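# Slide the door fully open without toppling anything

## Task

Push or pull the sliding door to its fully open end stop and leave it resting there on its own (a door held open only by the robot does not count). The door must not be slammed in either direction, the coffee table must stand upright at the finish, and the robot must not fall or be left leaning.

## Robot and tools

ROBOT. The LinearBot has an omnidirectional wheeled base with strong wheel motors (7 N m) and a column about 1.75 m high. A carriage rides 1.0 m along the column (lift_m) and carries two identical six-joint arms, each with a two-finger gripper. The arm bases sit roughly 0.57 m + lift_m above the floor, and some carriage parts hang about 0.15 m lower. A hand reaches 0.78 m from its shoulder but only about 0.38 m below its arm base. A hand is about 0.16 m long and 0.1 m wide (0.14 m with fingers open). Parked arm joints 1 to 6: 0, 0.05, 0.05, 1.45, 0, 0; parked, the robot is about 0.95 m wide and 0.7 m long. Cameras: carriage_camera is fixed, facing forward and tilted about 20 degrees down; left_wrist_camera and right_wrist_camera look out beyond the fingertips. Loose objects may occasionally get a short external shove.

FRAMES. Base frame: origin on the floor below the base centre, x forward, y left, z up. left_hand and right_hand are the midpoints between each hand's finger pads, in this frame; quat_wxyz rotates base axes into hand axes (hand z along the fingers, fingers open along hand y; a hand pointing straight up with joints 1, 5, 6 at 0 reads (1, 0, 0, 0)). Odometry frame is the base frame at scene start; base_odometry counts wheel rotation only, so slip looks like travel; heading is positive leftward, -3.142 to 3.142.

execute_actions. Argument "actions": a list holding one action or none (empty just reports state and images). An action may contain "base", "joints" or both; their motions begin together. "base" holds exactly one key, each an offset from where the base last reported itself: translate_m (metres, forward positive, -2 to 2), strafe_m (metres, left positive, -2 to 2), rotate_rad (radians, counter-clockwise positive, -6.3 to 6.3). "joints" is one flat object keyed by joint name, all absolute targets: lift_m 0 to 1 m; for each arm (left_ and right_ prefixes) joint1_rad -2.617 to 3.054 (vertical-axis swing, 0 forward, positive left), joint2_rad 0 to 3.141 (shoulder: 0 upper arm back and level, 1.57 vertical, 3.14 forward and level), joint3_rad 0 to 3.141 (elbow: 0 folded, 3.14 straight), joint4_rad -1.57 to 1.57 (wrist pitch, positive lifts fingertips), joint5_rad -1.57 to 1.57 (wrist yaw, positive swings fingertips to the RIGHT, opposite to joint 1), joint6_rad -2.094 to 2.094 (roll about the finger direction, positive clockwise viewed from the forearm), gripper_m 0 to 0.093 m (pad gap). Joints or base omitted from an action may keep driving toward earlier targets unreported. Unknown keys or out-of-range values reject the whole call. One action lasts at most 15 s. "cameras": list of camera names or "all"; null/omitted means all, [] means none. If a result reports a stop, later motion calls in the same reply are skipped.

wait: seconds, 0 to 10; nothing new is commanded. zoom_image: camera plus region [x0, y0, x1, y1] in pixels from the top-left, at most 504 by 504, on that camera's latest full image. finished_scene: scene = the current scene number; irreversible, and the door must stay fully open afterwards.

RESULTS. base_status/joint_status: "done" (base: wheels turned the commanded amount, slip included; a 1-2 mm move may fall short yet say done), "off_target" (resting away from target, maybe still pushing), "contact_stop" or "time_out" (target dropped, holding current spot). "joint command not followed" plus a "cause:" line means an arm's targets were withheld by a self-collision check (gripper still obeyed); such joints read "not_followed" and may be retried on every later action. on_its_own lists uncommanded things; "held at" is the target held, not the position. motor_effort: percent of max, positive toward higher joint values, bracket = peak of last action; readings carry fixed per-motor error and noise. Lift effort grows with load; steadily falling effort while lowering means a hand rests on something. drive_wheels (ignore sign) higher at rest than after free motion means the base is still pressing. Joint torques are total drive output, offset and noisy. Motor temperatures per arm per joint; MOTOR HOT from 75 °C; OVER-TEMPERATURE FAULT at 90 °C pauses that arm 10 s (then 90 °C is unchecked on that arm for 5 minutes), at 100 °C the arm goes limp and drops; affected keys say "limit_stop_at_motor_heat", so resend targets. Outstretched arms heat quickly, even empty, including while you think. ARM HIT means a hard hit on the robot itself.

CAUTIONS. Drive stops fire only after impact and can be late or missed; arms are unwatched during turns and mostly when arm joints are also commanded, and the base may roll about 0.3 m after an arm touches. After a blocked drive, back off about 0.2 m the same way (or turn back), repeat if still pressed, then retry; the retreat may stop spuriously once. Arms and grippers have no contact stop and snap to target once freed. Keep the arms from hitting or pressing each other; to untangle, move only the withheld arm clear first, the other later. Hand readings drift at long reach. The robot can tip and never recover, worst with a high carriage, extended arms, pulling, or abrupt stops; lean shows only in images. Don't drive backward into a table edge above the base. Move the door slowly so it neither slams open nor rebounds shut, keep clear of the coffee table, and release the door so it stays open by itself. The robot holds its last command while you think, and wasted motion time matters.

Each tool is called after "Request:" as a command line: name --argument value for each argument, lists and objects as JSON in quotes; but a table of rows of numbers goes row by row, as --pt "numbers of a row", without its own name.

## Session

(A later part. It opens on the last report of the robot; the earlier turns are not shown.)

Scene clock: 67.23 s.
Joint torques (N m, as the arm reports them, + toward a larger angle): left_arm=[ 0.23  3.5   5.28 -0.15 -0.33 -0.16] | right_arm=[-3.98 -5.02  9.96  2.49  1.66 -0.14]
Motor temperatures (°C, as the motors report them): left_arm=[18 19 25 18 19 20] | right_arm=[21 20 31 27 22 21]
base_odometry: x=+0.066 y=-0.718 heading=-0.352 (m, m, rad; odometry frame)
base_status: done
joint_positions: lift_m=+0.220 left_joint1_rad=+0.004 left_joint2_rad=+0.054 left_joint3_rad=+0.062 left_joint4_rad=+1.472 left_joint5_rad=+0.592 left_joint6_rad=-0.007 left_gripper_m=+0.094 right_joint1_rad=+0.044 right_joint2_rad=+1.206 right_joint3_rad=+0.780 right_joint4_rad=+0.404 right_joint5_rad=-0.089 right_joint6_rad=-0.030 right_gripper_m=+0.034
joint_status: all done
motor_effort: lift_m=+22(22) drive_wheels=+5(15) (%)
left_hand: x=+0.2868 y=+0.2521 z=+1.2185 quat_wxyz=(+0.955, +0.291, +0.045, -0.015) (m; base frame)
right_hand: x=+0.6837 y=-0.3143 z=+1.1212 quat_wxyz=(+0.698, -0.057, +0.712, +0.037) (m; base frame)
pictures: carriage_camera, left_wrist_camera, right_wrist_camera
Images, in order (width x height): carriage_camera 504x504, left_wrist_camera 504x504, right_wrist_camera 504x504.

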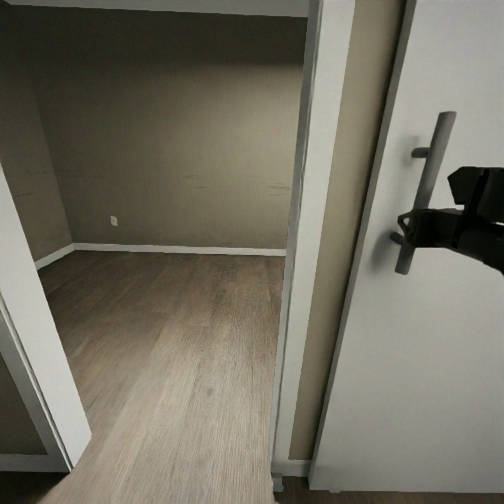

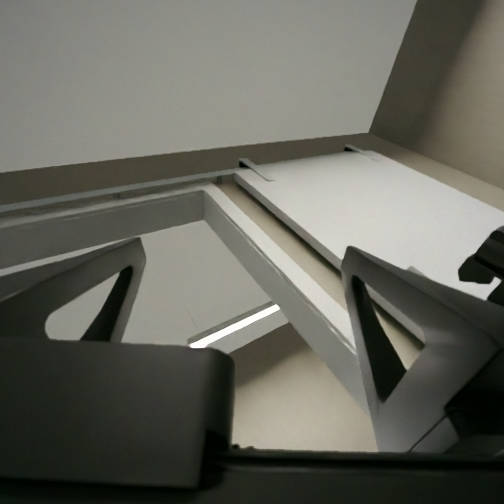

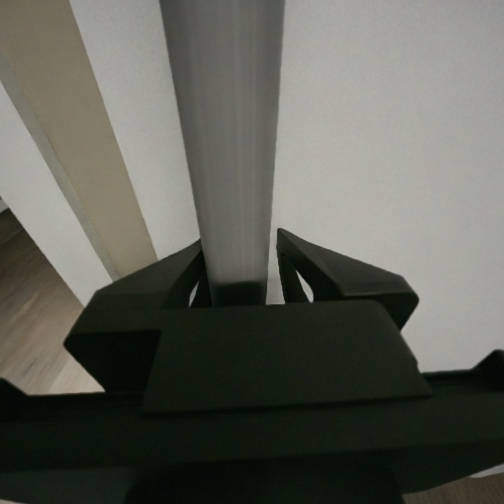

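At the stop.

Request:
execute_actions --actions '[{"base":{"strafe_m":0.03},"joints":{"right_gripper_m":0.093}}]' --cameras '[]'

Request:
execute_actions --actions '[{"base":{"translate_m":-0.1}}]' --cameras '["carriage_camera"]'

Request:
finished_scene --scene 1

Scene clock: 75.10 s.
Joint torques (N m, as the arm reports them, + toward a larger angle): left_arm=[ 0.21  3.57  5.24 -0.16 -0.34 -0.16] | right_arm=[-0.27 -5.29  9.92  2.49  0.18 -0.11]
Motor temperatures (°C, as the motors report them): left_arm=[18 19 26 18 19 20] | right_arm=[22 20 31 27 22 21]
base_odometry: x=+0.076 y=-0.690 heading=-0.352 (m, m, rad; odometry frame)
base_status: done
joint_positions: lift_m=+0.220 left_joint1_rad=+0.004 left_joint2_rad=+0.054 left_joint3_rad=+0.062 left_joint4_rad=+1.472 left_joint5_rad=+0.592 left_joint6_rad=-0.007 left_gripper_m=+0.094 right_joint1_rad=+0.004 right_joint2_rad=+1.206 right_joint3_rad=+0.780 right_joint4_rad=+0.404 right_joint5_rad=+0.031 right_joint6_rad=-0.035 right_gripper_m=+0.093
joint_status: all done
motor_effort: lift_m=+22(22) drive_wheels=+2(5) (%)
left_hand: x=+0.2868 y=+0.2521 z=+1.2185 quat_wxyz=(+0.955, +0.291, +0.045, -0.015) (m; base frame)
right_hand: x=+0.6854 y=-0.3518 z=+1.1212 quat_wxyz=(+0.699, -0.003, +0.715, -0.022) (m; base frame)
pictures: none
No camera images: the call's "cameras" was empty. Leave "cameras" out to get every camera's image.

Scene clock: 76.73 s.
Joint torques (N m, as the arm reports them, + toward a larger angle): left_arm=[ 0.23  3.5   5.13 -0.18 -0.34 -0.16] | right_arm=[-0.26 -5.05 10.04  2.5   0.13 -0.11]
Motor temperatures (°C, as the motors report them): left_arm=[18 19 26 18 19 20] | right_arm=[22 20 32 27 22 21]
base_odometry: x=-0.018 y=-0.656 heading=-0.352 (m, m, rad; odometry frame)
base_status: done
joint_positions: lift_m=+0.220 left_joint1_rad=+0.004 left_joint2_rad=+0.054 left_joint3_rad=+0.062 left_joint4_rad=+1.472 left_joint5_rad=+0.592 left_joint6_rad=-0.007 left_gripper_m=+0.094 right_joint1_rad=+0.004 right_joint2_rad=+1.206 right_joint3_rad=+0.780 right_joint4_rad=+0.404 right_joint5_rad=+0.032 right_joint6_rad=-0.035 right_gripper_m=+0.093
joint_status: not commanded
motor_effort: lift_m=+22(22) drive_wheels=+1(7) (%)
left_hand: x=+0.2868 y=+0.2521 z=+1.2185 quat_wxyz=(+0.955, +0.291, +0.045, -0.015) (m; base frame)
right_hand: x=+0.6854 y=-0.3519 z=+1.1212 quat_wxyz=(+0.699, -0.003, +0.715, -0.022) (m; base frame)
pictures: carriage_camera
Images, in order (width x height): carriage_camera 504x504.

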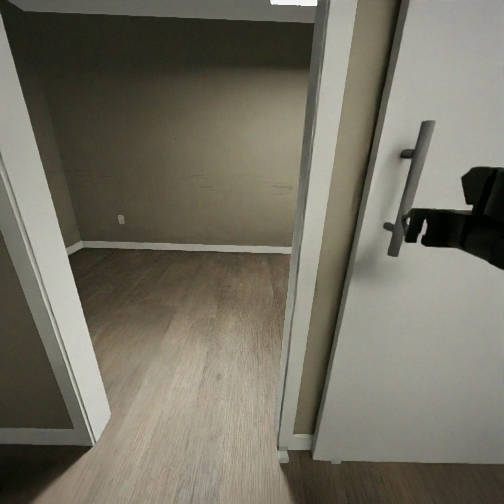

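The scene is finished: the task was done.


## Next scene

The same job, from a new start.

Request:
execute_actions --actions '[]'

Scene clock: 0.00 s.
Joint torques (N m, as the arm reports them, + toward a larger angle): no reading
Motor temperatures (°C, as the motors report them): left_arm=[18 18 23 18 19 20] | right_arm=[21 19 25 23 22 21]
base_odometry: x=+0.000 y=+0.000 heading=+0.000 (m, m, rad; odometry frame)
base_status: not commanded
joint_positions: lift_m=+0.302 left_joint1_rad=-0.022 left_joint2_rad=+0.065 left_joint3_rad=+0.083 left_joint4_rad=+1.431 left_joint5_rad=-0.022 left_joint6_rad=-0.039 left_gripper_m=+0.094 right_joint1_rad=+0.005 right_joint2_rad=+0.055 right_joint3_rad=+0.047 right_joint4_rad=+1.468 right_joint5_rad=+0.048 right_joint6_rad=+0.028 right_gripper_m=+0.094
joint_status: not commanded
motor_effort: lift_m=+20 drive_wheels=+4 (%)
left_hand: x=+0.2963 y=+0.3510 z=+1.3341 quat_wxyz=(+0.998, -0.011, +0.061, -0.030) (m; base frame)
right_hand: x=+0.2950 y=-0.3560 z=+1.3253 quat_wxyz=(+0.998, +0.024, +0.055, +0.015) (m; base frame)
pictures: carriage_camera, left_wrist_camera, right_wrist_camera
Images, in order (width x height): carriage_camera 504x504, left_wrist_camera 504x504, right_wrist_camera 504x504.

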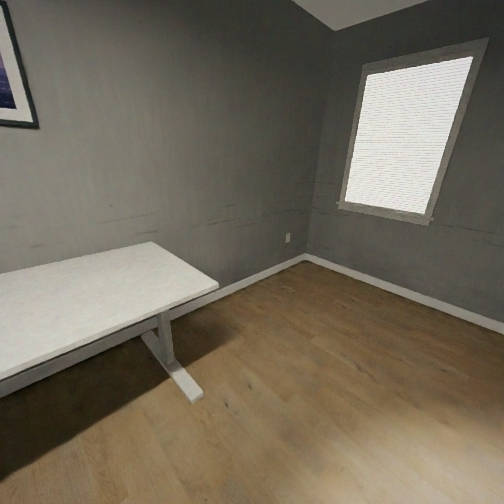

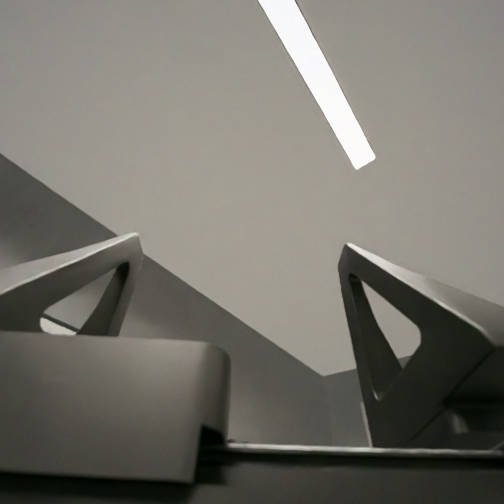

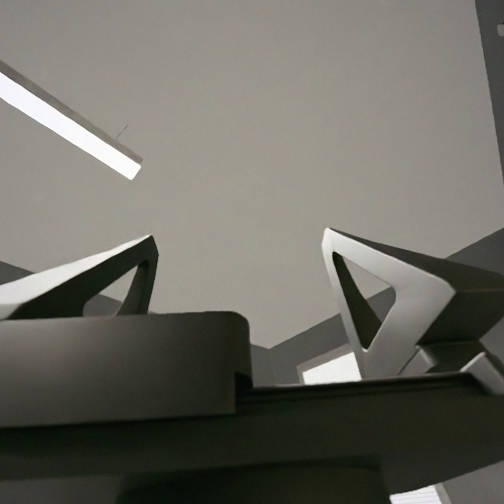

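Request:
execute_actions --actions '[{"base":{"rotate_rad":-2.2},"joints":{"lift_m":0.22}}]'

Scene clock: 4.90 s.
Joint torques (N m, as the arm reports them, + toward a larger angle): left_arm=[ 0.21  3.46  5.25 -0.06 -0.06 -0.12] | right_arm=[ 0.32  3.56  6.75 -0.14  0.05  0.02]
Motor temperatures (°C, as the motors report them): left_arm=[18 19 24 18 19 20] | right_arm=[21 19 26 23 22 21]
base_odometry: x=+0.000 y=+0.000 heading=-2.200 (m, m, rad; odometry frame)
base_status: done
joint_positions: lift_m=+0.220 left_joint1_rad=-0.022 left_joint2_rad=+0.065 left_joint3_rad=+0.083 left_joint4_rad=+1.430 left_joint5_rad=-0.022 left_joint6_rad=-0.039 left_gripper_m=+0.094 right_joint1_rad=+0.005 right_joint2_rad=+0.055 right_joint3_rad=+0.047 right_joint4_rad=+1.468 right_joint5_rad=+0.048 right_joint6_rad=+0.028 right_gripper_m=+0.094
joint_status: all done
motor_effort: lift_m=+18(18) drive_wheels=+7(15) (%)
left_hand: x=+0.2966 y=+0.3510 z=+1.2527 quat_wxyz=(+0.998, -0.011, +0.061, -0.030) (m; base frame)
right_hand: x=+0.2950 y=-0.3560 z=+1.2440 quat_wxyz=(+0.998, +0.024, +0.055, +0.015) (m; base frame)
pictures: carriage_camera, left_wrist_camera, right_wrist_camera
Images, in order (width x height): carriage_camera 504x504, left_wrist_camera 504x504, right_wrist_camera 504x504.

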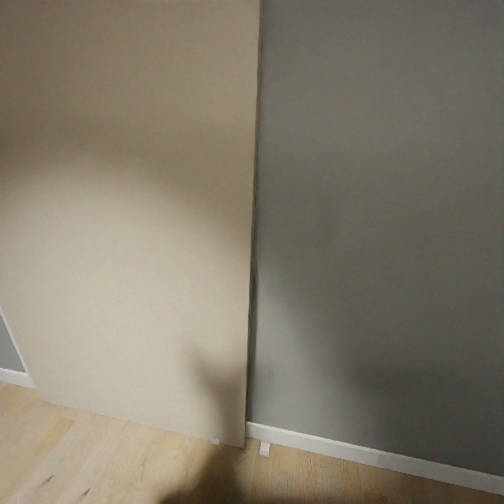

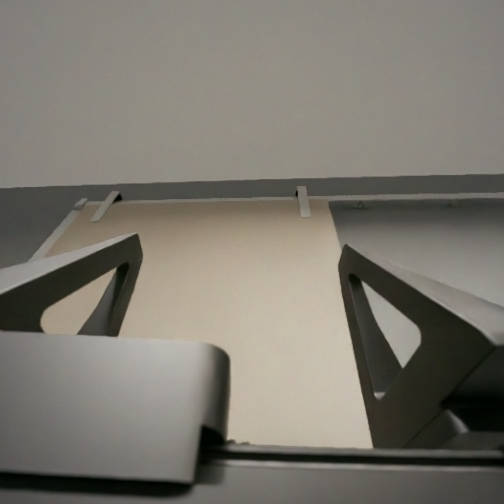

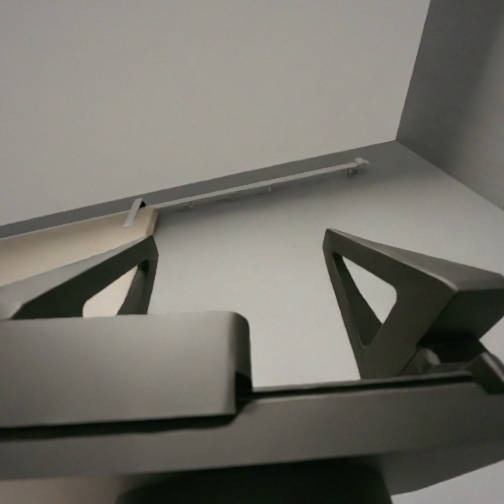

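Request:
execute_actions --actions '[{"base":{"rotate_rad":-0.25},"joints":{"right_joint1_rad":-1.2,"right_joint4_rad":-0.2,"left_joint1_rad":1.2,"left_joint4_rad":-0.2}}]'

Scene clock: 10.07 s.
Joint torques (N m, as the arm reports them, + toward a larger angle): left_arm=[ 0.72  1.23  7.23  2.17 -0.07 -0.12] | right_arm=[-0.26  1.41  8.72  2.48  0.08 -0.03]
Motor temperatures (°C, as the motors report them): left_arm=[18 19 24 18 19 20] | right_arm=[21 19 26 23 22 21]
base_odometry: x=+0.000 y=+0.000 heading=-2.449 (m, m, rad; odometry frame)
base_status: done
joint_positions: lift_m=+0.220 left_joint1_rad=+1.193 left_joint2_rad=+0.065 left_joint3_rad=+0.083 left_joint4_rad=-0.184 left_joint5_rad=-0.022 left_joint6_rad=-0.039 left_gripper_m=+0.094 right_joint1_rad=-1.197 right_joint2_rad=+0.055 right_joint3_rad=+0.047 right_joint4_rad=-0.191 right_joint5_rad=+0.048 right_joint6_rad=+0.028 right_gripper_m=+0.094
joint_status: all done
motor_effort: lift_m=+18(18) drive_wheels=+7(16) (%)
left_hand: x=+0.3521 y=+0.5751 z=+0.9682 quat_wxyz=(+0.537, -0.447, +0.619, +0.359) (m; base frame)
right_hand: x=+0.3470 y=-0.5769 z=+0.9513 quat_wxyz=(+0.518, +0.457, +0.624, -0.365) (m; base frame)
pictures: carriage_camera, left_wrist_camera, right_wrist_camera
Images, in order (width x height): carriage_camera 504x504, left_wrist_camera 504x504, right_wrist_camera 504x504.

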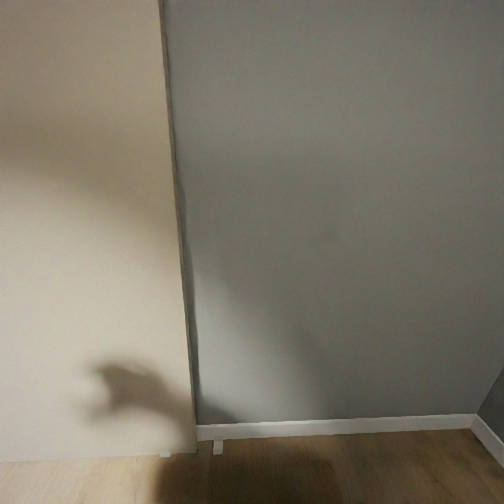

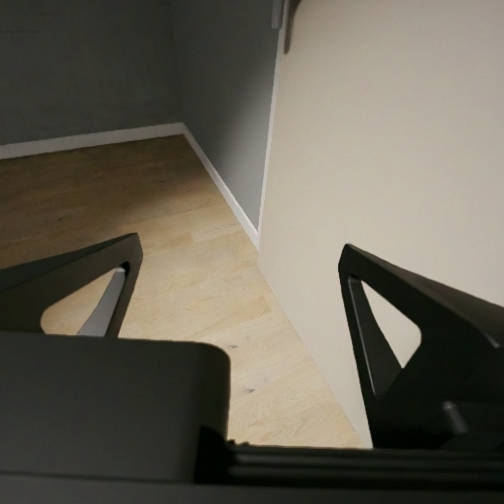

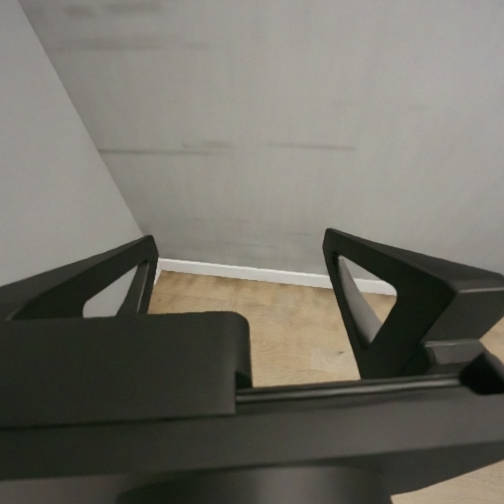

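Request:
execute_actions --actions '[{"base":{"rotate_rad":0.06},"joints":{"right_joint1_rad":0,"right_joint4_rad":1.45,"left_joint1_rad":0,"left_joint2_rad":1.1,"left_joint3_rad":0.7,"left_joint4_rad":0.4}}]' --cameras '[]'

Request:
execute_actions --actions '[{"base":{"strafe_m":0.6}}]' --cameras '["carriage_camera","left_wrist_camera"]'

Scene clock: 15.47 s.
Joint torques (N m, as the arm reports them, + toward a larger angle): left_arm=[-0.15 -3.92  8.01  2.29 -0.07 -0.12] | right_arm=[ 0.35  3.3   6.71  0.08  0.07 -0.06]
Motor temperatures (°C, as the motors report them): left_arm=[18 19 25 20 19 20] | right_arm=[21 19 27 24 22 21]
base_odometry: x=+0.000 y=+0.000 heading=-2.389 (m, m, rad; odometry frame)
base_status: done
joint_positions: lift_m=+0.220 left_joint1_rad=+0.005 left_joint2_rad=+1.093 left_joint3_rad=+0.691 left_joint4_rad=+0.407 left_joint5_rad=-0.022 left_joint6_rad=-0.039 left_gripper_m=+0.094 right_joint1_rad=-0.004 right_joint2_rad=+0.055 right_joint3_rad=+0.047 right_joint4_rad=+1.442 right_joint5_rad=+0.047 right_joint6_rad=+0.028 right_gripper_m=+0.094
joint_status: all done
motor_effort: lift_m=+17(18) drive_wheels=+0(5) (%)
left_hand: x=+0.6594 y=+0.3536 z=+1.1220 quat_wxyz=(+0.709, -0.023, +0.705, -0.004) (m; base frame)
right_hand: x=+0.3013 y=-0.3562 z=+1.2432 quat_wxyz=(+0.997, +0.025, +0.068, +0.011) (m; base frame)
pictures: none
No camera images: the call's "cameras" was empty. Leave "cameras" out to get every camera's image.

Scene clock: 18.83 s.
Joint torques (N m, as the arm reports them, + toward a larger angle): left_arm=[-0.1  -3.88  7.99  2.29 -0.06 -0.13] | right_arm=[ 0.45  3.46  6.43  0.1   0.07 -0.11]
Motor temperatures (°C, as the motors report them): left_arm=[18 19 26 20 19 20] | right_arm=[21 19 27 24 22 21]
base_odometry: x=+0.409 y=-0.439 heading=-2.390 (m, m, rad; odometry frame)
base_status: done
joint_positions: lift_m=+0.220 left_joint1_rad=+0.005 left_joint2_rad=+1.093 left_joint3_rad=+0.691 left_joint4_rad=+0.407 left_joint5_rad=-0.022 left_joint6_rad=-0.039 left_gripper_m=+0.094 right_joint1_rad=-0.004 right_joint2_rad=+0.055 right_joint3_rad=+0.047 right_joint4_rad=+1.442 right_joint5_rad=+0.047 right_joint6_rad=+0.028 right_gripper_m=+0.094
joint_status: not commanded
motor_effort: lift_m=+18(18) drive_wheels=-3(20) (%)
left_hand: x=+0.6594 y=+0.3536 z=+1.1220 quat_wxyz=(+0.709, -0.023, +0.705, -0.004) (m; base frame)
right_hand: x=+0.3013 y=-0.3562 z=+1.2432 quat_wxyz=(+0.997, +0.025, +0.068, +0.011) (m; base frame)
pictures: carriage_camera, left_wrist_camera
Images, in order (width x height): carriage_camera 504x504, left_wrist_camera 504x504.

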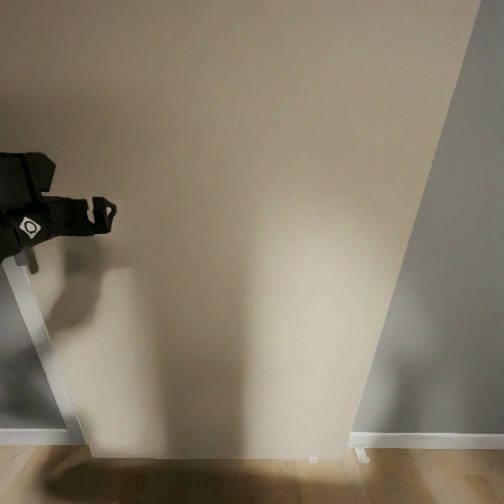

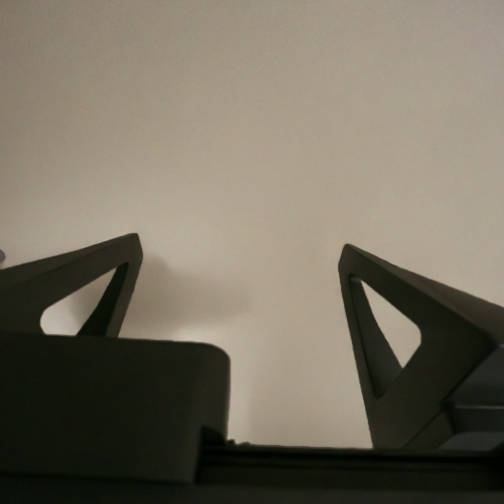

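Request:
execute_actions --actions '[{"base":{"strafe_m":0.19}}]' --cameras '["carriage_camera","left_wrist_camera"]'

Scene clock: 23.37 s.
Joint torques (N m, as the arm reports them, + toward a larger angle): left_arm=[-0.07 -3.86  7.98  2.28 -0.09 -0.13] | right_arm=[ 0.44  3.49  6.62  0.06  0.04 -0.01]
Motor temperatures (°C, as the motors report them): left_arm=[18 19 26 21 19 20] | right_arm=[21 19 27 23 22 21]
base_odometry: x=+0.539 y=-0.578 heading=-2.391 (m, m, rad; odometry frame)
base_status: done
joint_positions: lift_m=+0.220 left_joint1_rad=+0.005 left_joint2_rad=+1.093 left_joint3_rad=+0.691 left_joint4_rad=+0.407 left_joint5_rad=-0.022 left_joint6_rad=-0.039 left_gripper_m=+0.094 right_joint1_rad=-0.004 right_joint2_rad=+0.055 right_joint3_rad=+0.047 right_joint4_rad=+1.443 right_joint5_rad=+0.047 right_joint6_rad=+0.028 right_gripper_m=+0.094
joint_status: not commanded
motor_effort: lift_m=+18(18) drive_wheels=-3(17) (%)
left_hand: x=+0.6594 y=+0.3535 z=+1.1220 quat_wxyz=(+0.709, -0.023, +0.705, -0.005) (m; base frame)
right_hand: x=+0.3010 y=-0.3562 z=+1.2432 quat_wxyz=(+0.997, +0.025, +0.067, +0.011) (m; base frame)
pictures: carriage_camera, left_wrist_camera
Images, in order (width x height): carriage_camera 504x504, left_wrist_camera 504x504.

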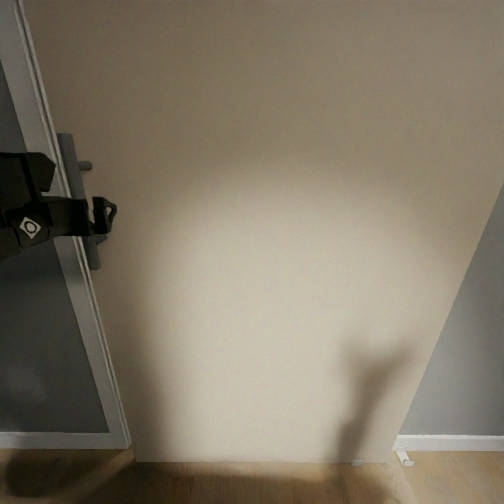

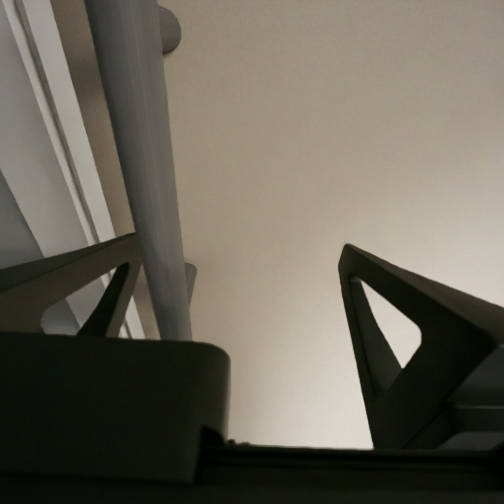

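Request:
execute_actions --actions '[{"base":{"strafe_m":0.05},"joints":{"lift_m":0.18}}]' --cameras '["left_wrist_camera"]'

Request:
execute_actions --actions '[{"base":{"translate_m":0.07}}]' --cameras '["left_wrist_camera"]'

Scene clock: 26.87 s.
Joint torques (N m, as the arm reports them, + toward a larger angle): left_arm=[-0.09 -3.84  7.75  2.31 -0.07 -0.12] | right_arm=[ 0.2   3.47  6.51  0.06  0.04 -0.1 ]
Motor temperatures (°C, as the motors report them): left_arm=[18 19 27 22 19 20] | right_arm=[21 19 27 23 22 21]
base_odometry: x=+0.573 y=-0.614 heading=-2.392 (m, m, rad; odometry frame)
base_status: done
joint_positions: lift_m=+0.180 left_joint1_rad=+0.004 left_joint2_rad=+1.093 left_joint3_rad=+0.694 left_joint4_rad=+0.404 left_joint5_rad=-0.021 left_joint6_rad=-0.039 left_gripper_m=+0.094 right_joint1_rad=-0.004 right_joint2_rad=+0.055 right_joint3_rad=+0.047 right_joint4_rad=+1.446 right_joint5_rad=+0.048 right_joint6_rad=+0.028 right_gripper_m=+0.094
joint_status: all done
motor_effort: lift_m=+18(16) drive_wheels=-4(15) (%)
left_hand: x=+0.6596 y=+0.3533 z=+1.0828 quat_wxyz=(+0.709, -0.023, +0.705, -0.005) (m; base frame)
right_hand: x=+0.3004 y=-0.3564 z=+1.2032 quat_wxyz=(+0.997, +0.025, +0.066, +0.011) (m; base frame)
pictures: left_wrist_camera
Images, in order (width x height): left_wrist_camera 504x504.

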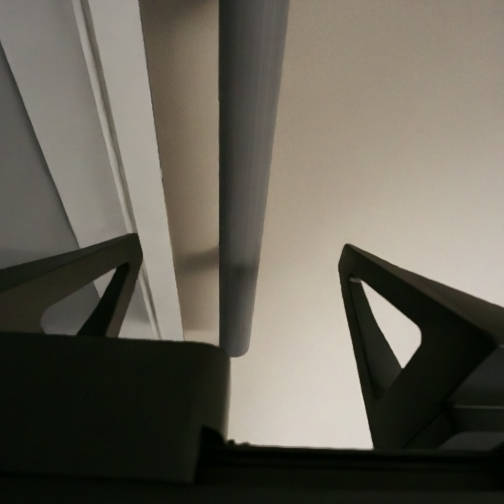

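Scene clock: 28.20 s.
Joint torques (N m, as the arm reports them, + toward a larger angle): left_arm=[-0.1  -3.77  7.75  2.35 -0.07 -0.13] | right_arm=[ 0.57  3.3   6.67  0.02  0.07 -0.05]
Motor temperatures (°C, as the motors report them): left_arm=[18 19 27 22 19 20] | right_arm=[21 19 27 23 22 21]
base_odometry: x=+0.522 y=-0.662 heading=-2.391 (m, m, rad; odometry frame)
base_status: done
joint_positions: lift_m=+0.180 left_joint1_rad=+0.004 left_joint2_rad=+1.093 left_joint3_rad=+0.694 left_joint4_rad=+0.404 left_joint5_rad=-0.021 left_joint6_rad=-0.039 left_gripper_m=+0.094 right_joint1_rad=-0.004 right_joint2_rad=+0.055 right_joint3_rad=+0.047 right_joint4_rad=+1.448 right_joint5_rad=+0.048 right_joint6_rad=+0.028 right_gripper_m=+0.094
joint_status: not commanded
motor_effort: lift_m=+18(18) drive_wheels=-2(9) (%)
left_hand: x=+0.6596 y=+0.3533 z=+1.0828 quat_wxyz=(+0.709, -0.023, +0.705, -0.005) (m; base frame)
right_hand: x=+0.2999 y=-0.3564 z=+1.2033 quat_wxyz=(+0.998, +0.025, +0.065, +0.011) (m; base frame)
pictures: left_wrist_camera
Images, in order (width x height): left_wrist_camera 504x504.

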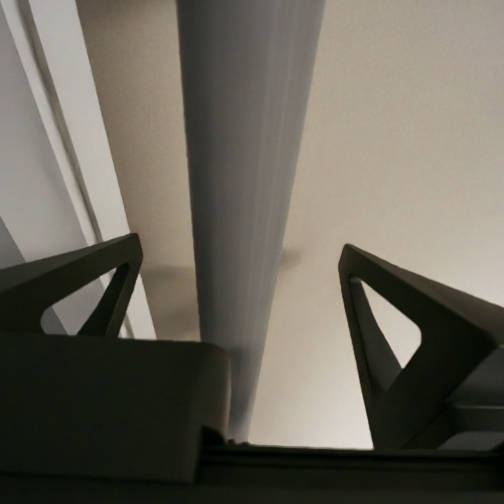

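Request:
execute_actions --actions '[{"base":{"translate_m":0.01},"joints":{"left_gripper_m":0.034}}]' --cameras '[]'

Request:
execute_actions --actions '[{"base":{"strafe_m":-0.6},"joints":{"right_joint5_rad":0.3}}]'

Scene clock: 30.70 s.
Joint torques (N m, as the arm reports them, + toward a larger angle): left_arm=[ 0.06 -3.77  7.86  2.32 -0.06 -0.12] | right_arm=[ 0.22  3.04  6.52 -0.03 -0.01 -0.12]
Motor temperatures (°C, as the motors report them): left_arm=[18 19 27 22 19 20] | right_arm=[21 19 27 23 22 21]
base_odometry: x=+0.515 y=-0.669 heading=-2.391 (m, m, rad; odometry frame)
base_status: done
joint_positions: lift_m=+0.180 left_joint1_rad=+0.004 left_joint2_rad=+1.093 left_joint3_rad=+0.694 left_joint4_rad=+0.404 left_joint5_rad=-0.021 left_joint6_rad=-0.039 left_gripper_m=+0.034 right_joint1_rad=-0.004 right_joint2_rad=+0.055 right_joint3_rad=+0.047 right_joint4_rad=+1.449 right_joint5_rad=+0.048 right_joint6_rad=+0.028 right_gripper_m=+0.094
joint_status: all done
motor_effort: lift_m=+18(18) drive_wheels=-1(11) (%)
left_hand: x=+0.6596 y=+0.3533 z=+1.0828 quat_wxyz=(+0.709, -0.023, +0.705, -0.005) (m; base frame)
right_hand: x=+0.2997 y=-0.3564 z=+1.2033 quat_wxyz=(+0.998, +0.025, +0.065, +0.011) (m; base frame)
pictures: none
No camera images: the call's "cameras" was empty. Leave "cameras" out to get every camera's image.

Scene clock: 34.67 s.
Joint torques (N m, as the arm reports them, + toward a larger angle): left_arm=[ 0.52 -3.25  7.74  2.32 -0.15 -0.17] | right_arm=[ 0.31  3.26  6.52 -0.06 -0.09 -0.02]
Motor temperatures (°C, as the motors report them): left_arm=[19 19 28 23 21 20] | right_arm=[21 20 27 23 22 21]
base_odometry: x=+0.105 y=-0.231 heading=-2.391 (m, m, rad; odometry frame)
base_status: done
joint_positions: lift_m=+0.180 left_joint1_rad=-0.005 left_joint2_rad=+1.086 left_joint3_rad=+0.694 left_joint4_rad=+0.403 left_joint5_rad=-0.010 left_joint6_rad=-0.034 left_gripper_m=+0.034 right_joint1_rad=-0.004 right_joint2_rad=+0.055 right_joint3_rad=+0.047 right_joint4_rad=+1.448 right_joint5_rad=+0.297 right_joint6_rad=+0.028 right_gripper_m=+0.094
joint_status: all done
motor_effort: lift_m=+18(18) drive_wheels=+1(15) (%)
left_hand: x=+0.6583 y=+0.3479 z=+1.0852 quat_wxyz=(+0.711, -0.014, +0.703, -0.010) (m; base frame)
right_hand: x=+0.2987 y=-0.3984 z=+1.1960 quat_wxyz=(+0.987, +0.149, +0.062, +0.003) (m; base frame)
pictures: carriage_camera, left_wrist_camera, right_wrist_camera
Images, in order (width x height): carriage_camera 504x504, left_wrist_camera 504x504, right_wrist_camera 504x504.

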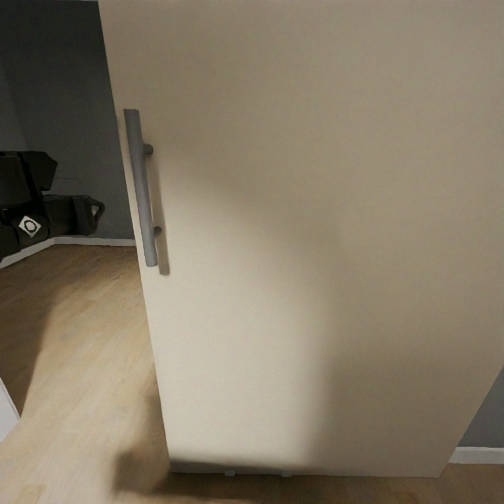

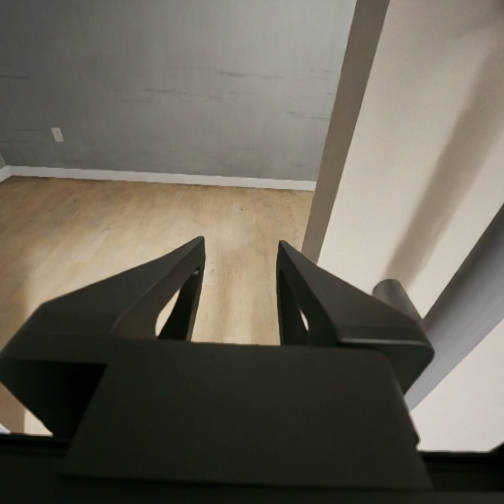

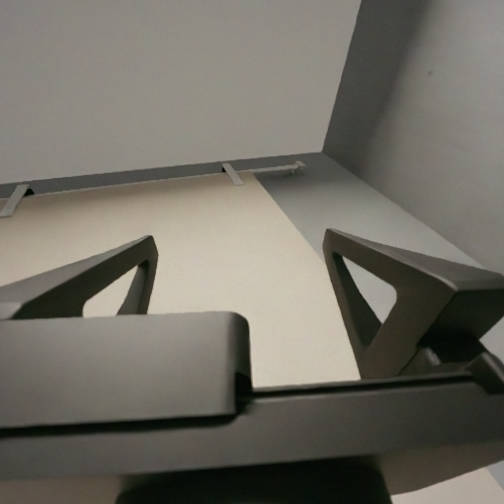

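It slipped out and coasted.

Request:
execute_actions --actions '[{"base":{"translate_m":0.025},"joints":{"left_gripper_m":0.0}}]'

Scene clock: 36.93 s.
Joint torques (N m, as the arm reports them, + toward a larger angle): left_arm=[ 0.5  -3.21  7.63  2.29 -0.16 -0.16] | right_arm=[ 0.66  3.36  6.48 -0.09 -0.12 -0.02]
Motor temperatures (°C, as the motors report them): left_arm=[19 19 28 23 21 20] | right_arm=[21 20 27 23 22 21]
base_odometry: x=+0.087 y=-0.248 heading=-2.391 (m, m, rad; odometry frame)
base_status: done
joint_positions: lift_m=+0.180 left_joint1_rad=-0.005 left_joint2_rad=+1.086 left_joint3_rad=+0.694 left_joint4_rad=+0.404 left_joint5_rad=-0.012 left_joint6_rad=-0.034 left_gripper_m=+0.000 right_joint1_rad=-0.004 right_joint2_rad=+0.055 right_joint3_rad=+0.047 right_joint4_rad=+1.448 right_joint5_rad=+0.297 right_joint6_rad=+0.028 right_gripper_m=+0.094
joint_status: all done
motor_effort: lift_m=+18(18) drive_wheels=-2(7) (%)
left_hand: x=+0.6583 y=+0.3483 z=+1.0853 quat_wxyz=(+0.711, -0.015, +0.703, -0.009) (m; base frame)
right_hand: x=+0.2987 y=-0.3984 z=+1.1960 quat_wxyz=(+0.987, +0.149, +0.062, +0.003) (m; base frame)
pictures: carriage_camera, left_wrist_camera, right_wrist_camera
Images, in order (width x height): carriage_camera 504x504, left_wrist_camera 504x504, right_wrist_camera 504x504.

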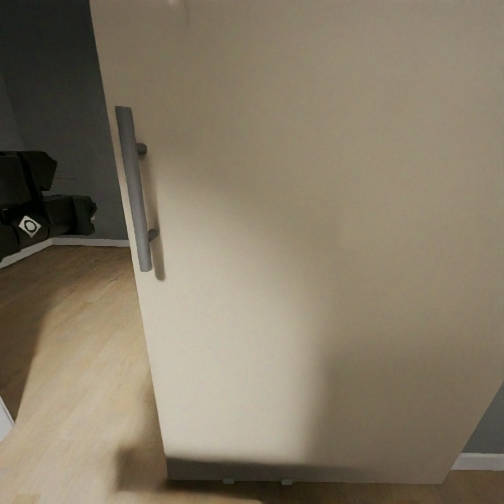

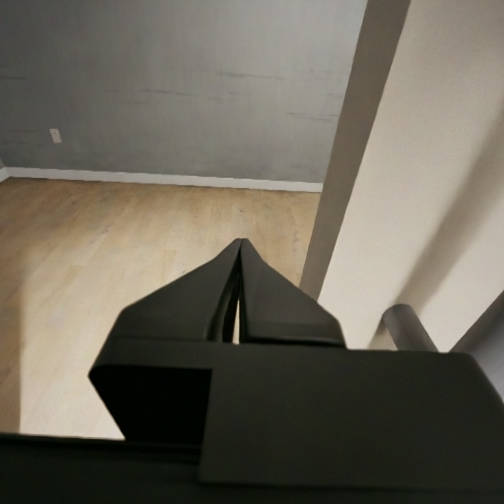

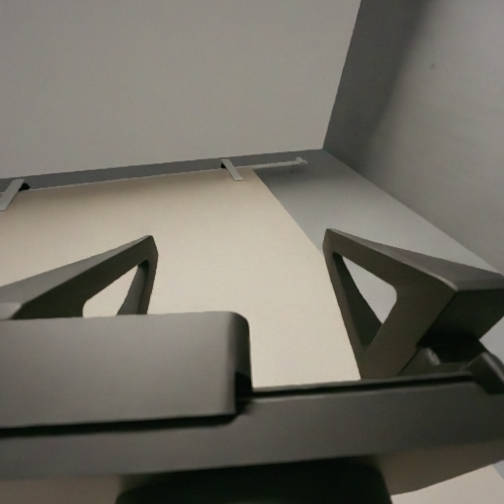

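Push the handle from outside in small steps.

Request:
execute_actions --actions '[{"base":{"strafe_m":-0.1},"joints":{"right_joint5_rad":0.2}}]' --cameras '[]'

Request:
execute_actions --actions '[{"base":{"strafe_m":-0.12},"joints":{"right_joint5_rad":0.3}}]'

Scene clock: 40.73 s.
Joint torques (N m, as the arm reports them, + toward a larger angle): left_arm=[-0.3  -3.18  7.69  2.32  0.27 -0.17] | right_arm=[ 0.41  3.35  6.6  -0.1  -0.07 -0.06]
Motor temperatures (°C, as the motors report them): left_arm=[19 19 29 24 20 20] | right_arm=[21 20 28 23 22 21]
base_odometry: x=+0.019 y=-0.175 heading=-2.391 (m, m, rad; odometry frame)
base_status: done
joint_positions: lift_m=+0.180 left_joint1_rad=+0.008 left_joint2_rad=+1.086 left_joint3_rad=+0.694 left_joint4_rad=+0.404 left_joint5_rad=-0.058 left_joint6_rad=-0.033 left_gripper_m=+0.000 right_joint1_rad=-0.004 right_joint2_rad=+0.055 right_joint3_rad=+0.047 right_joint4_rad=+1.448 right_joint5_rad=+0.202 right_joint6_rad=+0.028 right_gripper_m=+0.094
joint_status: all done
motor_effort: lift_m=+18(18) drive_wheels=+0(12) (%)
left_hand: x=+0.6579 y=+0.3609 z=+1.0854 quat_wxyz=(+0.711, -0.035, +0.702, +0.011) (m; base frame)
right_hand: x=+0.2993 y=-0.3826 z=+1.2000 quat_wxyz=(+0.993, +0.102, +0.063, +0.006) (m; base frame)
pictures: none
No camera images: the call's "cameras" was empty. Leave "cameras" out to get every camera's image.

Scene clock: 42.83 s.
Joint torques (N m, as the arm reports them, + toward a larger angle): left_arm=[-0.49 -3.28  7.84  2.31  0.06 -0.17] | right_arm=[ 0.42  3.12  6.58 -0.07 -0.09 -0.11]
Motor temperatures (°C, as the motors report them): left_arm=[19 19 29 24 21 20] | right_arm=[21 20 28 23 22 21]
base_odometry: x=-0.063 y=-0.087 heading=-2.391 (m, m, rad; odometry frame)
base_status: done
joint_positions: lift_m=+0.180 left_joint1_rad=+0.010 left_joint2_rad=+1.086 left_joint3_rad=+0.694 left_joint4_rad=+0.402 left_joint5_rad=-0.033 left_joint6_rad=-0.033 left_gripper_m=+0.000 right_joint1_rad=-0.004 right_joint2_rad=+0.055 right_joint3_rad=+0.047 right_joint4_rad=+1.448 right_joint5_rad=+0.296 right_joint6_rad=+0.028 right_gripper_m=+0.094
joint_status: all done
motor_effort: lift_m=+18(18) drive_wheels=+3(15) (%)
left_hand: x=+0.6581 y=+0.3576 z=+1.0851 quat_wxyz=(+0.711, -0.027, +0.703, +0.004) (m; base frame)
right_hand: x=+0.2987 y=-0.3983 z=+1.1961 quat_wxyz=(+0.987, +0.148, +0.062, +0.003) (m; base frame)
pictures: carriage_camera, left_wrist_camera, right_wrist_camera
Images, in order (width x height): carriage_camera 504x504, left_wrist_camera 504x504, right_wrist_camera 504x504.

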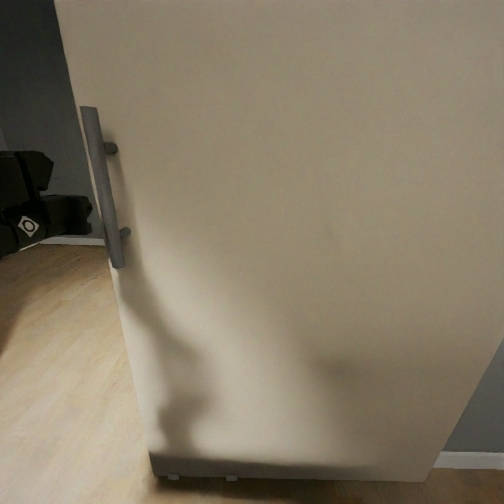

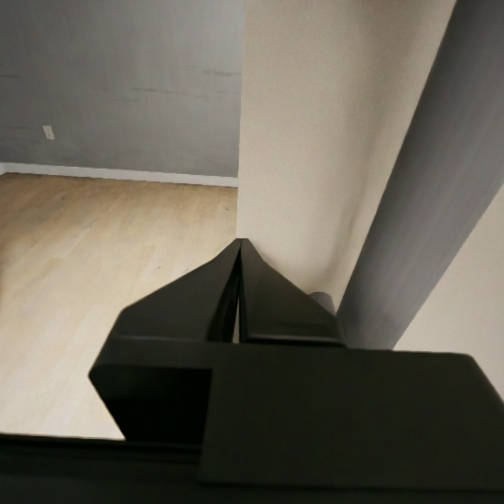

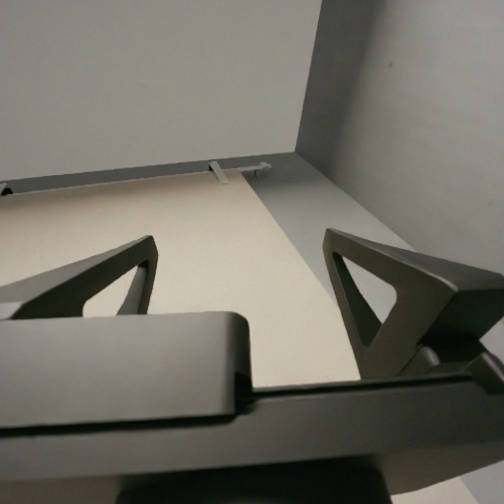

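About 0.22 left.

Request:
execute_actions --actions '[{"base":{"strafe_m":-0.12},"joints":{"right_joint5_rad":0.2}}]' --cameras '[]'

Request:
execute_actions --actions '[{"base":{"strafe_m":-0.07},"joints":{"right_joint5_rad":0.1}}]' --cameras '[]'

Request:
execute_actions --actions '[{"base":{"strafe_m":-0.06},"joints":{"right_joint5_rad":0.0}}]'

Scene clock: 47.93 s.
Joint torques (N m, as the arm reports them, + toward a larger angle): left_arm=[-0.56 -3.27  7.77  2.34  0.03 -0.2 ] | right_arm=[ 0.43  3.47  6.54  0.05 -0.02 -0.07]
Motor temperatures (°C, as the motors report them): left_arm=[19 19 29 24 21 20] | right_arm=[21 20 28 23 22 21]
base_odometry: x=-0.145 y=+0.001 heading=-2.391 (m, m, rad; odometry frame)
base_status: done
joint_positions: lift_m=+0.180 left_joint1_rad=+0.011 left_joint2_rad=+1.086 left_joint3_rad=+0.694 left_joint4_rad=+0.401 left_joint5_rad=-0.033 left_joint6_rad=-0.033 left_gripper_m=+0.000 right_joint1_rad=-0.004 right_joint2_rad=+0.055 right_joint3_rad=+0.047 right_joint4_rad=+1.448 right_joint5_rad=+0.202 right_joint6_rad=+0.028 right_gripper_m=+0.094
joint_status: all done
motor_effort: lift_m=+18(18) drive_wheels=+4(11) (%)
left_hand: x=+0.6581 y=+0.3580 z=+1.0847 quat_wxyz=(+0.710, -0.027, +0.703, +0.004) (m; base frame)
right_hand: x=+0.2993 y=-0.3826 z=+1.2000 quat_wxyz=(+0.993, +0.102, +0.063, +0.006) (m; base frame)
pictures: none
No camera images: the call's "cameras" was empty. Leave "cameras" out to get every camera's image.

Scene clock: 50.00 s.
Joint torques (N m, as the arm reports them, + toward a larger angle): left_arm=[-1.15 -3.25  7.76  2.35  0.37 -0.19] | right_arm=[ 0.46  3.11  6.4  -0.06  0.   -0.01]
Motor temperatures (°C, as the motors report them): left_arm=[19 19 30 24 21 20] | right_arm=[21 20 28 22 22 21]
base_odometry: x=-0.193 y=+0.052 heading=-2.391 (m, m, rad; odometry frame)
base_status: done
joint_positions: lift_m=+0.180 left_joint1_rad=+0.018 left_joint2_rad=+1.086 left_joint3_rad=+0.694 left_joint4_rad=+0.399 left_joint5_rad=-0.059 left_joint6_rad=-0.031 left_gripper_m=+0.000 right_joint1_rad=-0.004 right_joint2_rad=+0.055 right_joint3_rad=+0.047 right_joint4_rad=+1.448 right_joint5_rad=+0.103 right_joint6_rad=+0.028 right_gripper_m=+0.094
joint_status: all done
motor_effort: lift_m=+18(18) drive_wheels=+3(11) (%)
left_hand: x=+0.6577 y=+0.3652 z=+1.0843 quat_wxyz=(+0.710, -0.038, +0.703, +0.016) (m; base frame)
right_hand: x=+0.2997 y=-0.3658 z=+1.2026 quat_wxyz=(+0.997, +0.052, +0.064, +0.009) (m; base frame)
pictures: none
No camera images: the call's "cameras" was empty. Leave "cameras" out to get every camera's image.

Scene clock: 52.00 s.
Joint torques (N m, as the arm reports them, + toward a larger angle): left_arm=[-1.27 -3.26  7.76  2.36  0.42 -0.2 ] | right_arm=[ 0.54  3.46  6.59 -0.05  0.05 -0.06]
Motor temperatures (°C, as the motors report them): left_arm=[19 19 30 25 21 20] | right_arm=[21 20 28 22 22 21]
base_odometry: x=-0.234 y=+0.095 heading=-2.390 (m, m, rad; odometry frame)
base_status: done
joint_positions: lift_m=+0.180 left_joint1_rad=+0.021 left_joint2_rad=+1.086 left_joint3_rad=+0.694 left_joint4_rad=+0.399 left_joint5_rad=-0.066 left_joint6_rad=-0.030 left_gripper_m=+0.000 right_joint1_rad=-0.004 right_joint2_rad=+0.055 right_joint3_rad=+0.047 right_joint4_rad=+1.448 right_joint5_rad=+0.003 right_joint6_rad=+0.028 right_gripper_m=+0.094
joint_status: all done
motor_effort: lift_m=+18(18) drive_wheels=+4(14) (%)
left_hand: x=+0.6576 y=+0.3673 z=+1.0842 quat_wxyz=(+0.709, -0.041, +0.703, +0.020) (m; base frame)
right_hand: x=+0.2998 y=-0.3486 z=+1.2035 quat_wxyz=(+0.998, +0.002, +0.065, +0.012) (m; base frame)
pictures: carriage_camera, left_wrist_camera, right_wrist_camera
Images, in order (width x height): carriage_camera 504x504, left_wrist_camera 504x504, right_wrist_camera 504x504.

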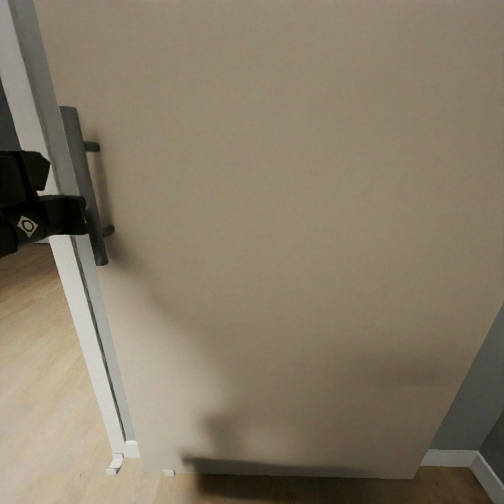

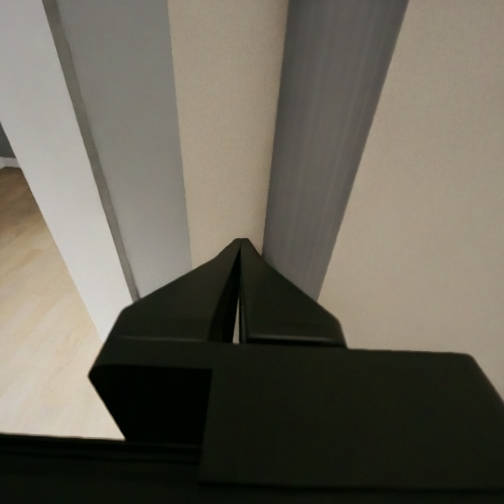

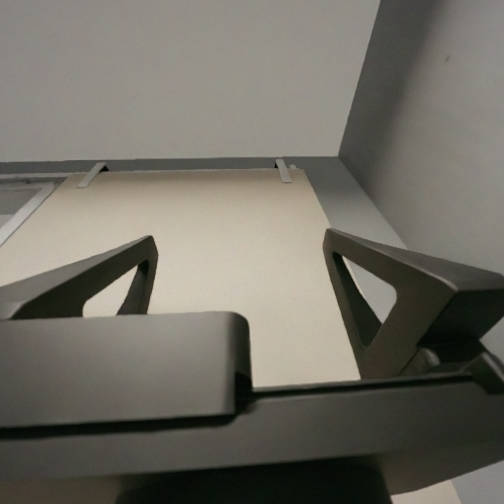

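Request:
execute_actions --actions '[{"base":{"strafe_m":-0.06},"joints":{"left_joint2_rad":1.16,"left_joint3_rad":0.76}}]'

Scene clock: 56.47 s.
Joint torques (N m, as the arm reports them, + toward a larger angle): left_arm=[-4.43 -3.24  8.56  2.35  1.97 -0.18] | right_arm=[ 0.59  3.08  6.33 -0.02  0.02 -0.05]
Motor temperatures (°C, as the motors report them): left_arm=[19 19 30 25 21 20] | right_arm=[21 20 28 22 21 21]
base_odometry: x=-0.275 y=+0.139 heading=-2.390 (m, m, rad; odometry frame)
base_status: done
joint_positions: lift_m=+0.180 left_joint1_rad=+0.063 left_joint2_rad=+1.141 left_joint3_rad=+0.743 left_joint4_rad=+0.398 left_joint5_rad=-0.219 left_joint6_rad=-0.032 left_gripper_m=+0.000 right_joint1_rad=-0.004 right_joint2_rad=+0.055 right_joint3_rad=+0.047 right_joint4_rad=+1.448 right_joint5_rad=+0.003 right_joint6_rad=+0.028 right_gripper_m=+0.094
joint_status: all done
motor_effort: lift_m=+18(18) drive_wheels=+7(12) (%)
left_hand: x=+0.6637 y=+0.4104 z=+1.0874 quat_wxyz=(+0.702, -0.110, +0.698, +0.088) (m; base frame)
right_hand: x=+0.2998 y=-0.3486 z=+1.2035 quat_wxyz=(+0.998, +0.002, +0.065, +0.012) (m; base frame)
pictures: carriage_camera, left_wrist_camera, right_wrist_camera
Images, in order (width x height): carriage_camera 504x504, left_wrist_camera 504x504, right_wrist_camera 504x504.

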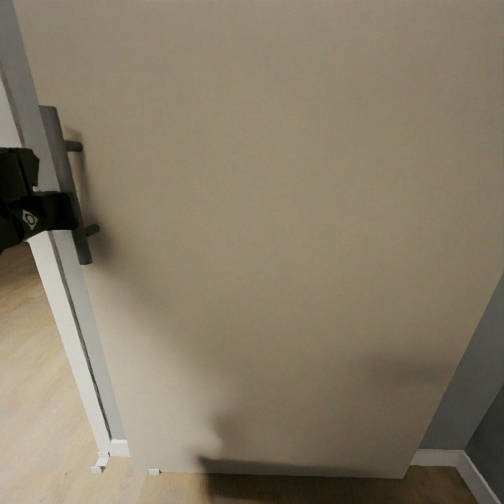

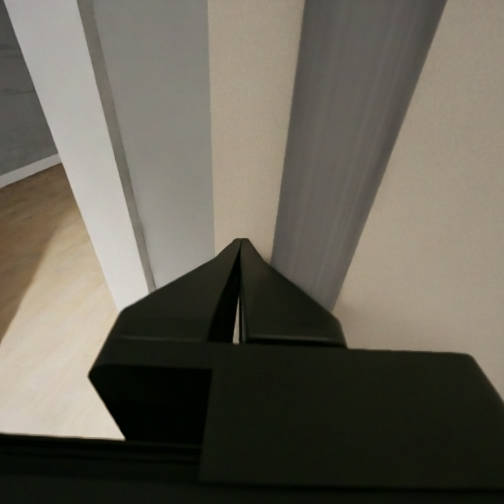

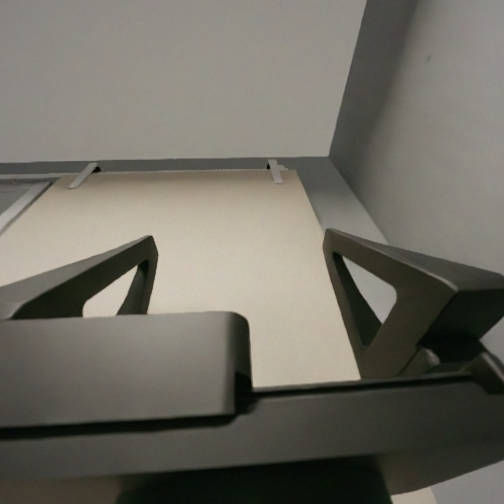

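Request:
execute_actions --actions '[{"joints":{"left_joint1_rad":0.3}}]' --cameras '[]'

Request:
finished_scene --scene 2

Scene clock: 59.07 s.
Joint torques (N m, as the arm reports them, + toward a larger angle): left_arm=[ 0.53 -3.21  8.59  2.37  0.   -0.17] | right_arm=[ 0.55  3.51  6.55 -0.05  0.06 -0.1 ]
Motor temperatures (°C, as the motors report them): left_arm=[19 19 31 25 21 20] | right_arm=[21 20 28 22 21 21]
base_odometry: x=-0.275 y=+0.139 heading=-2.390 (m, m, rad; odometry frame)
base_status: not commanded
joint_positions: lift_m=+0.180 left_joint1_rad=+0.296 left_joint2_rad=+1.141 left_joint3_rad=+0.743 left_joint4_rad=+0.398 left_joint5_rad=-0.033 left_joint6_rad=-0.033 left_gripper_m=+0.000 right_joint1_rad=-0.004 right_joint2_rad=+0.055 right_joint3_rad=+0.047 right_joint4_rad=+1.448 right_joint5_rad=+0.003 right_joint6_rad=+0.028 right_gripper_m=+0.094
joint_status: all done
motor_effort: lift_m=+18(18) drive_wheels=+3(7) (%)
left_hand: x=+0.6517 y=+0.4714 z=+1.0874 quat_wxyz=(+0.699, -0.127, +0.696, +0.104) (m; base frame)
right_hand: x=+0.2998 y=-0.3486 z=+1.2035 quat_wxyz=(+0.998, +0.002, +0.065, +0.012) (m; base frame)
pictures: none
No camera images: the call's "cameras" was empty. Leave "cameras" out to get every camera's image.

The scene is finished: the task was done.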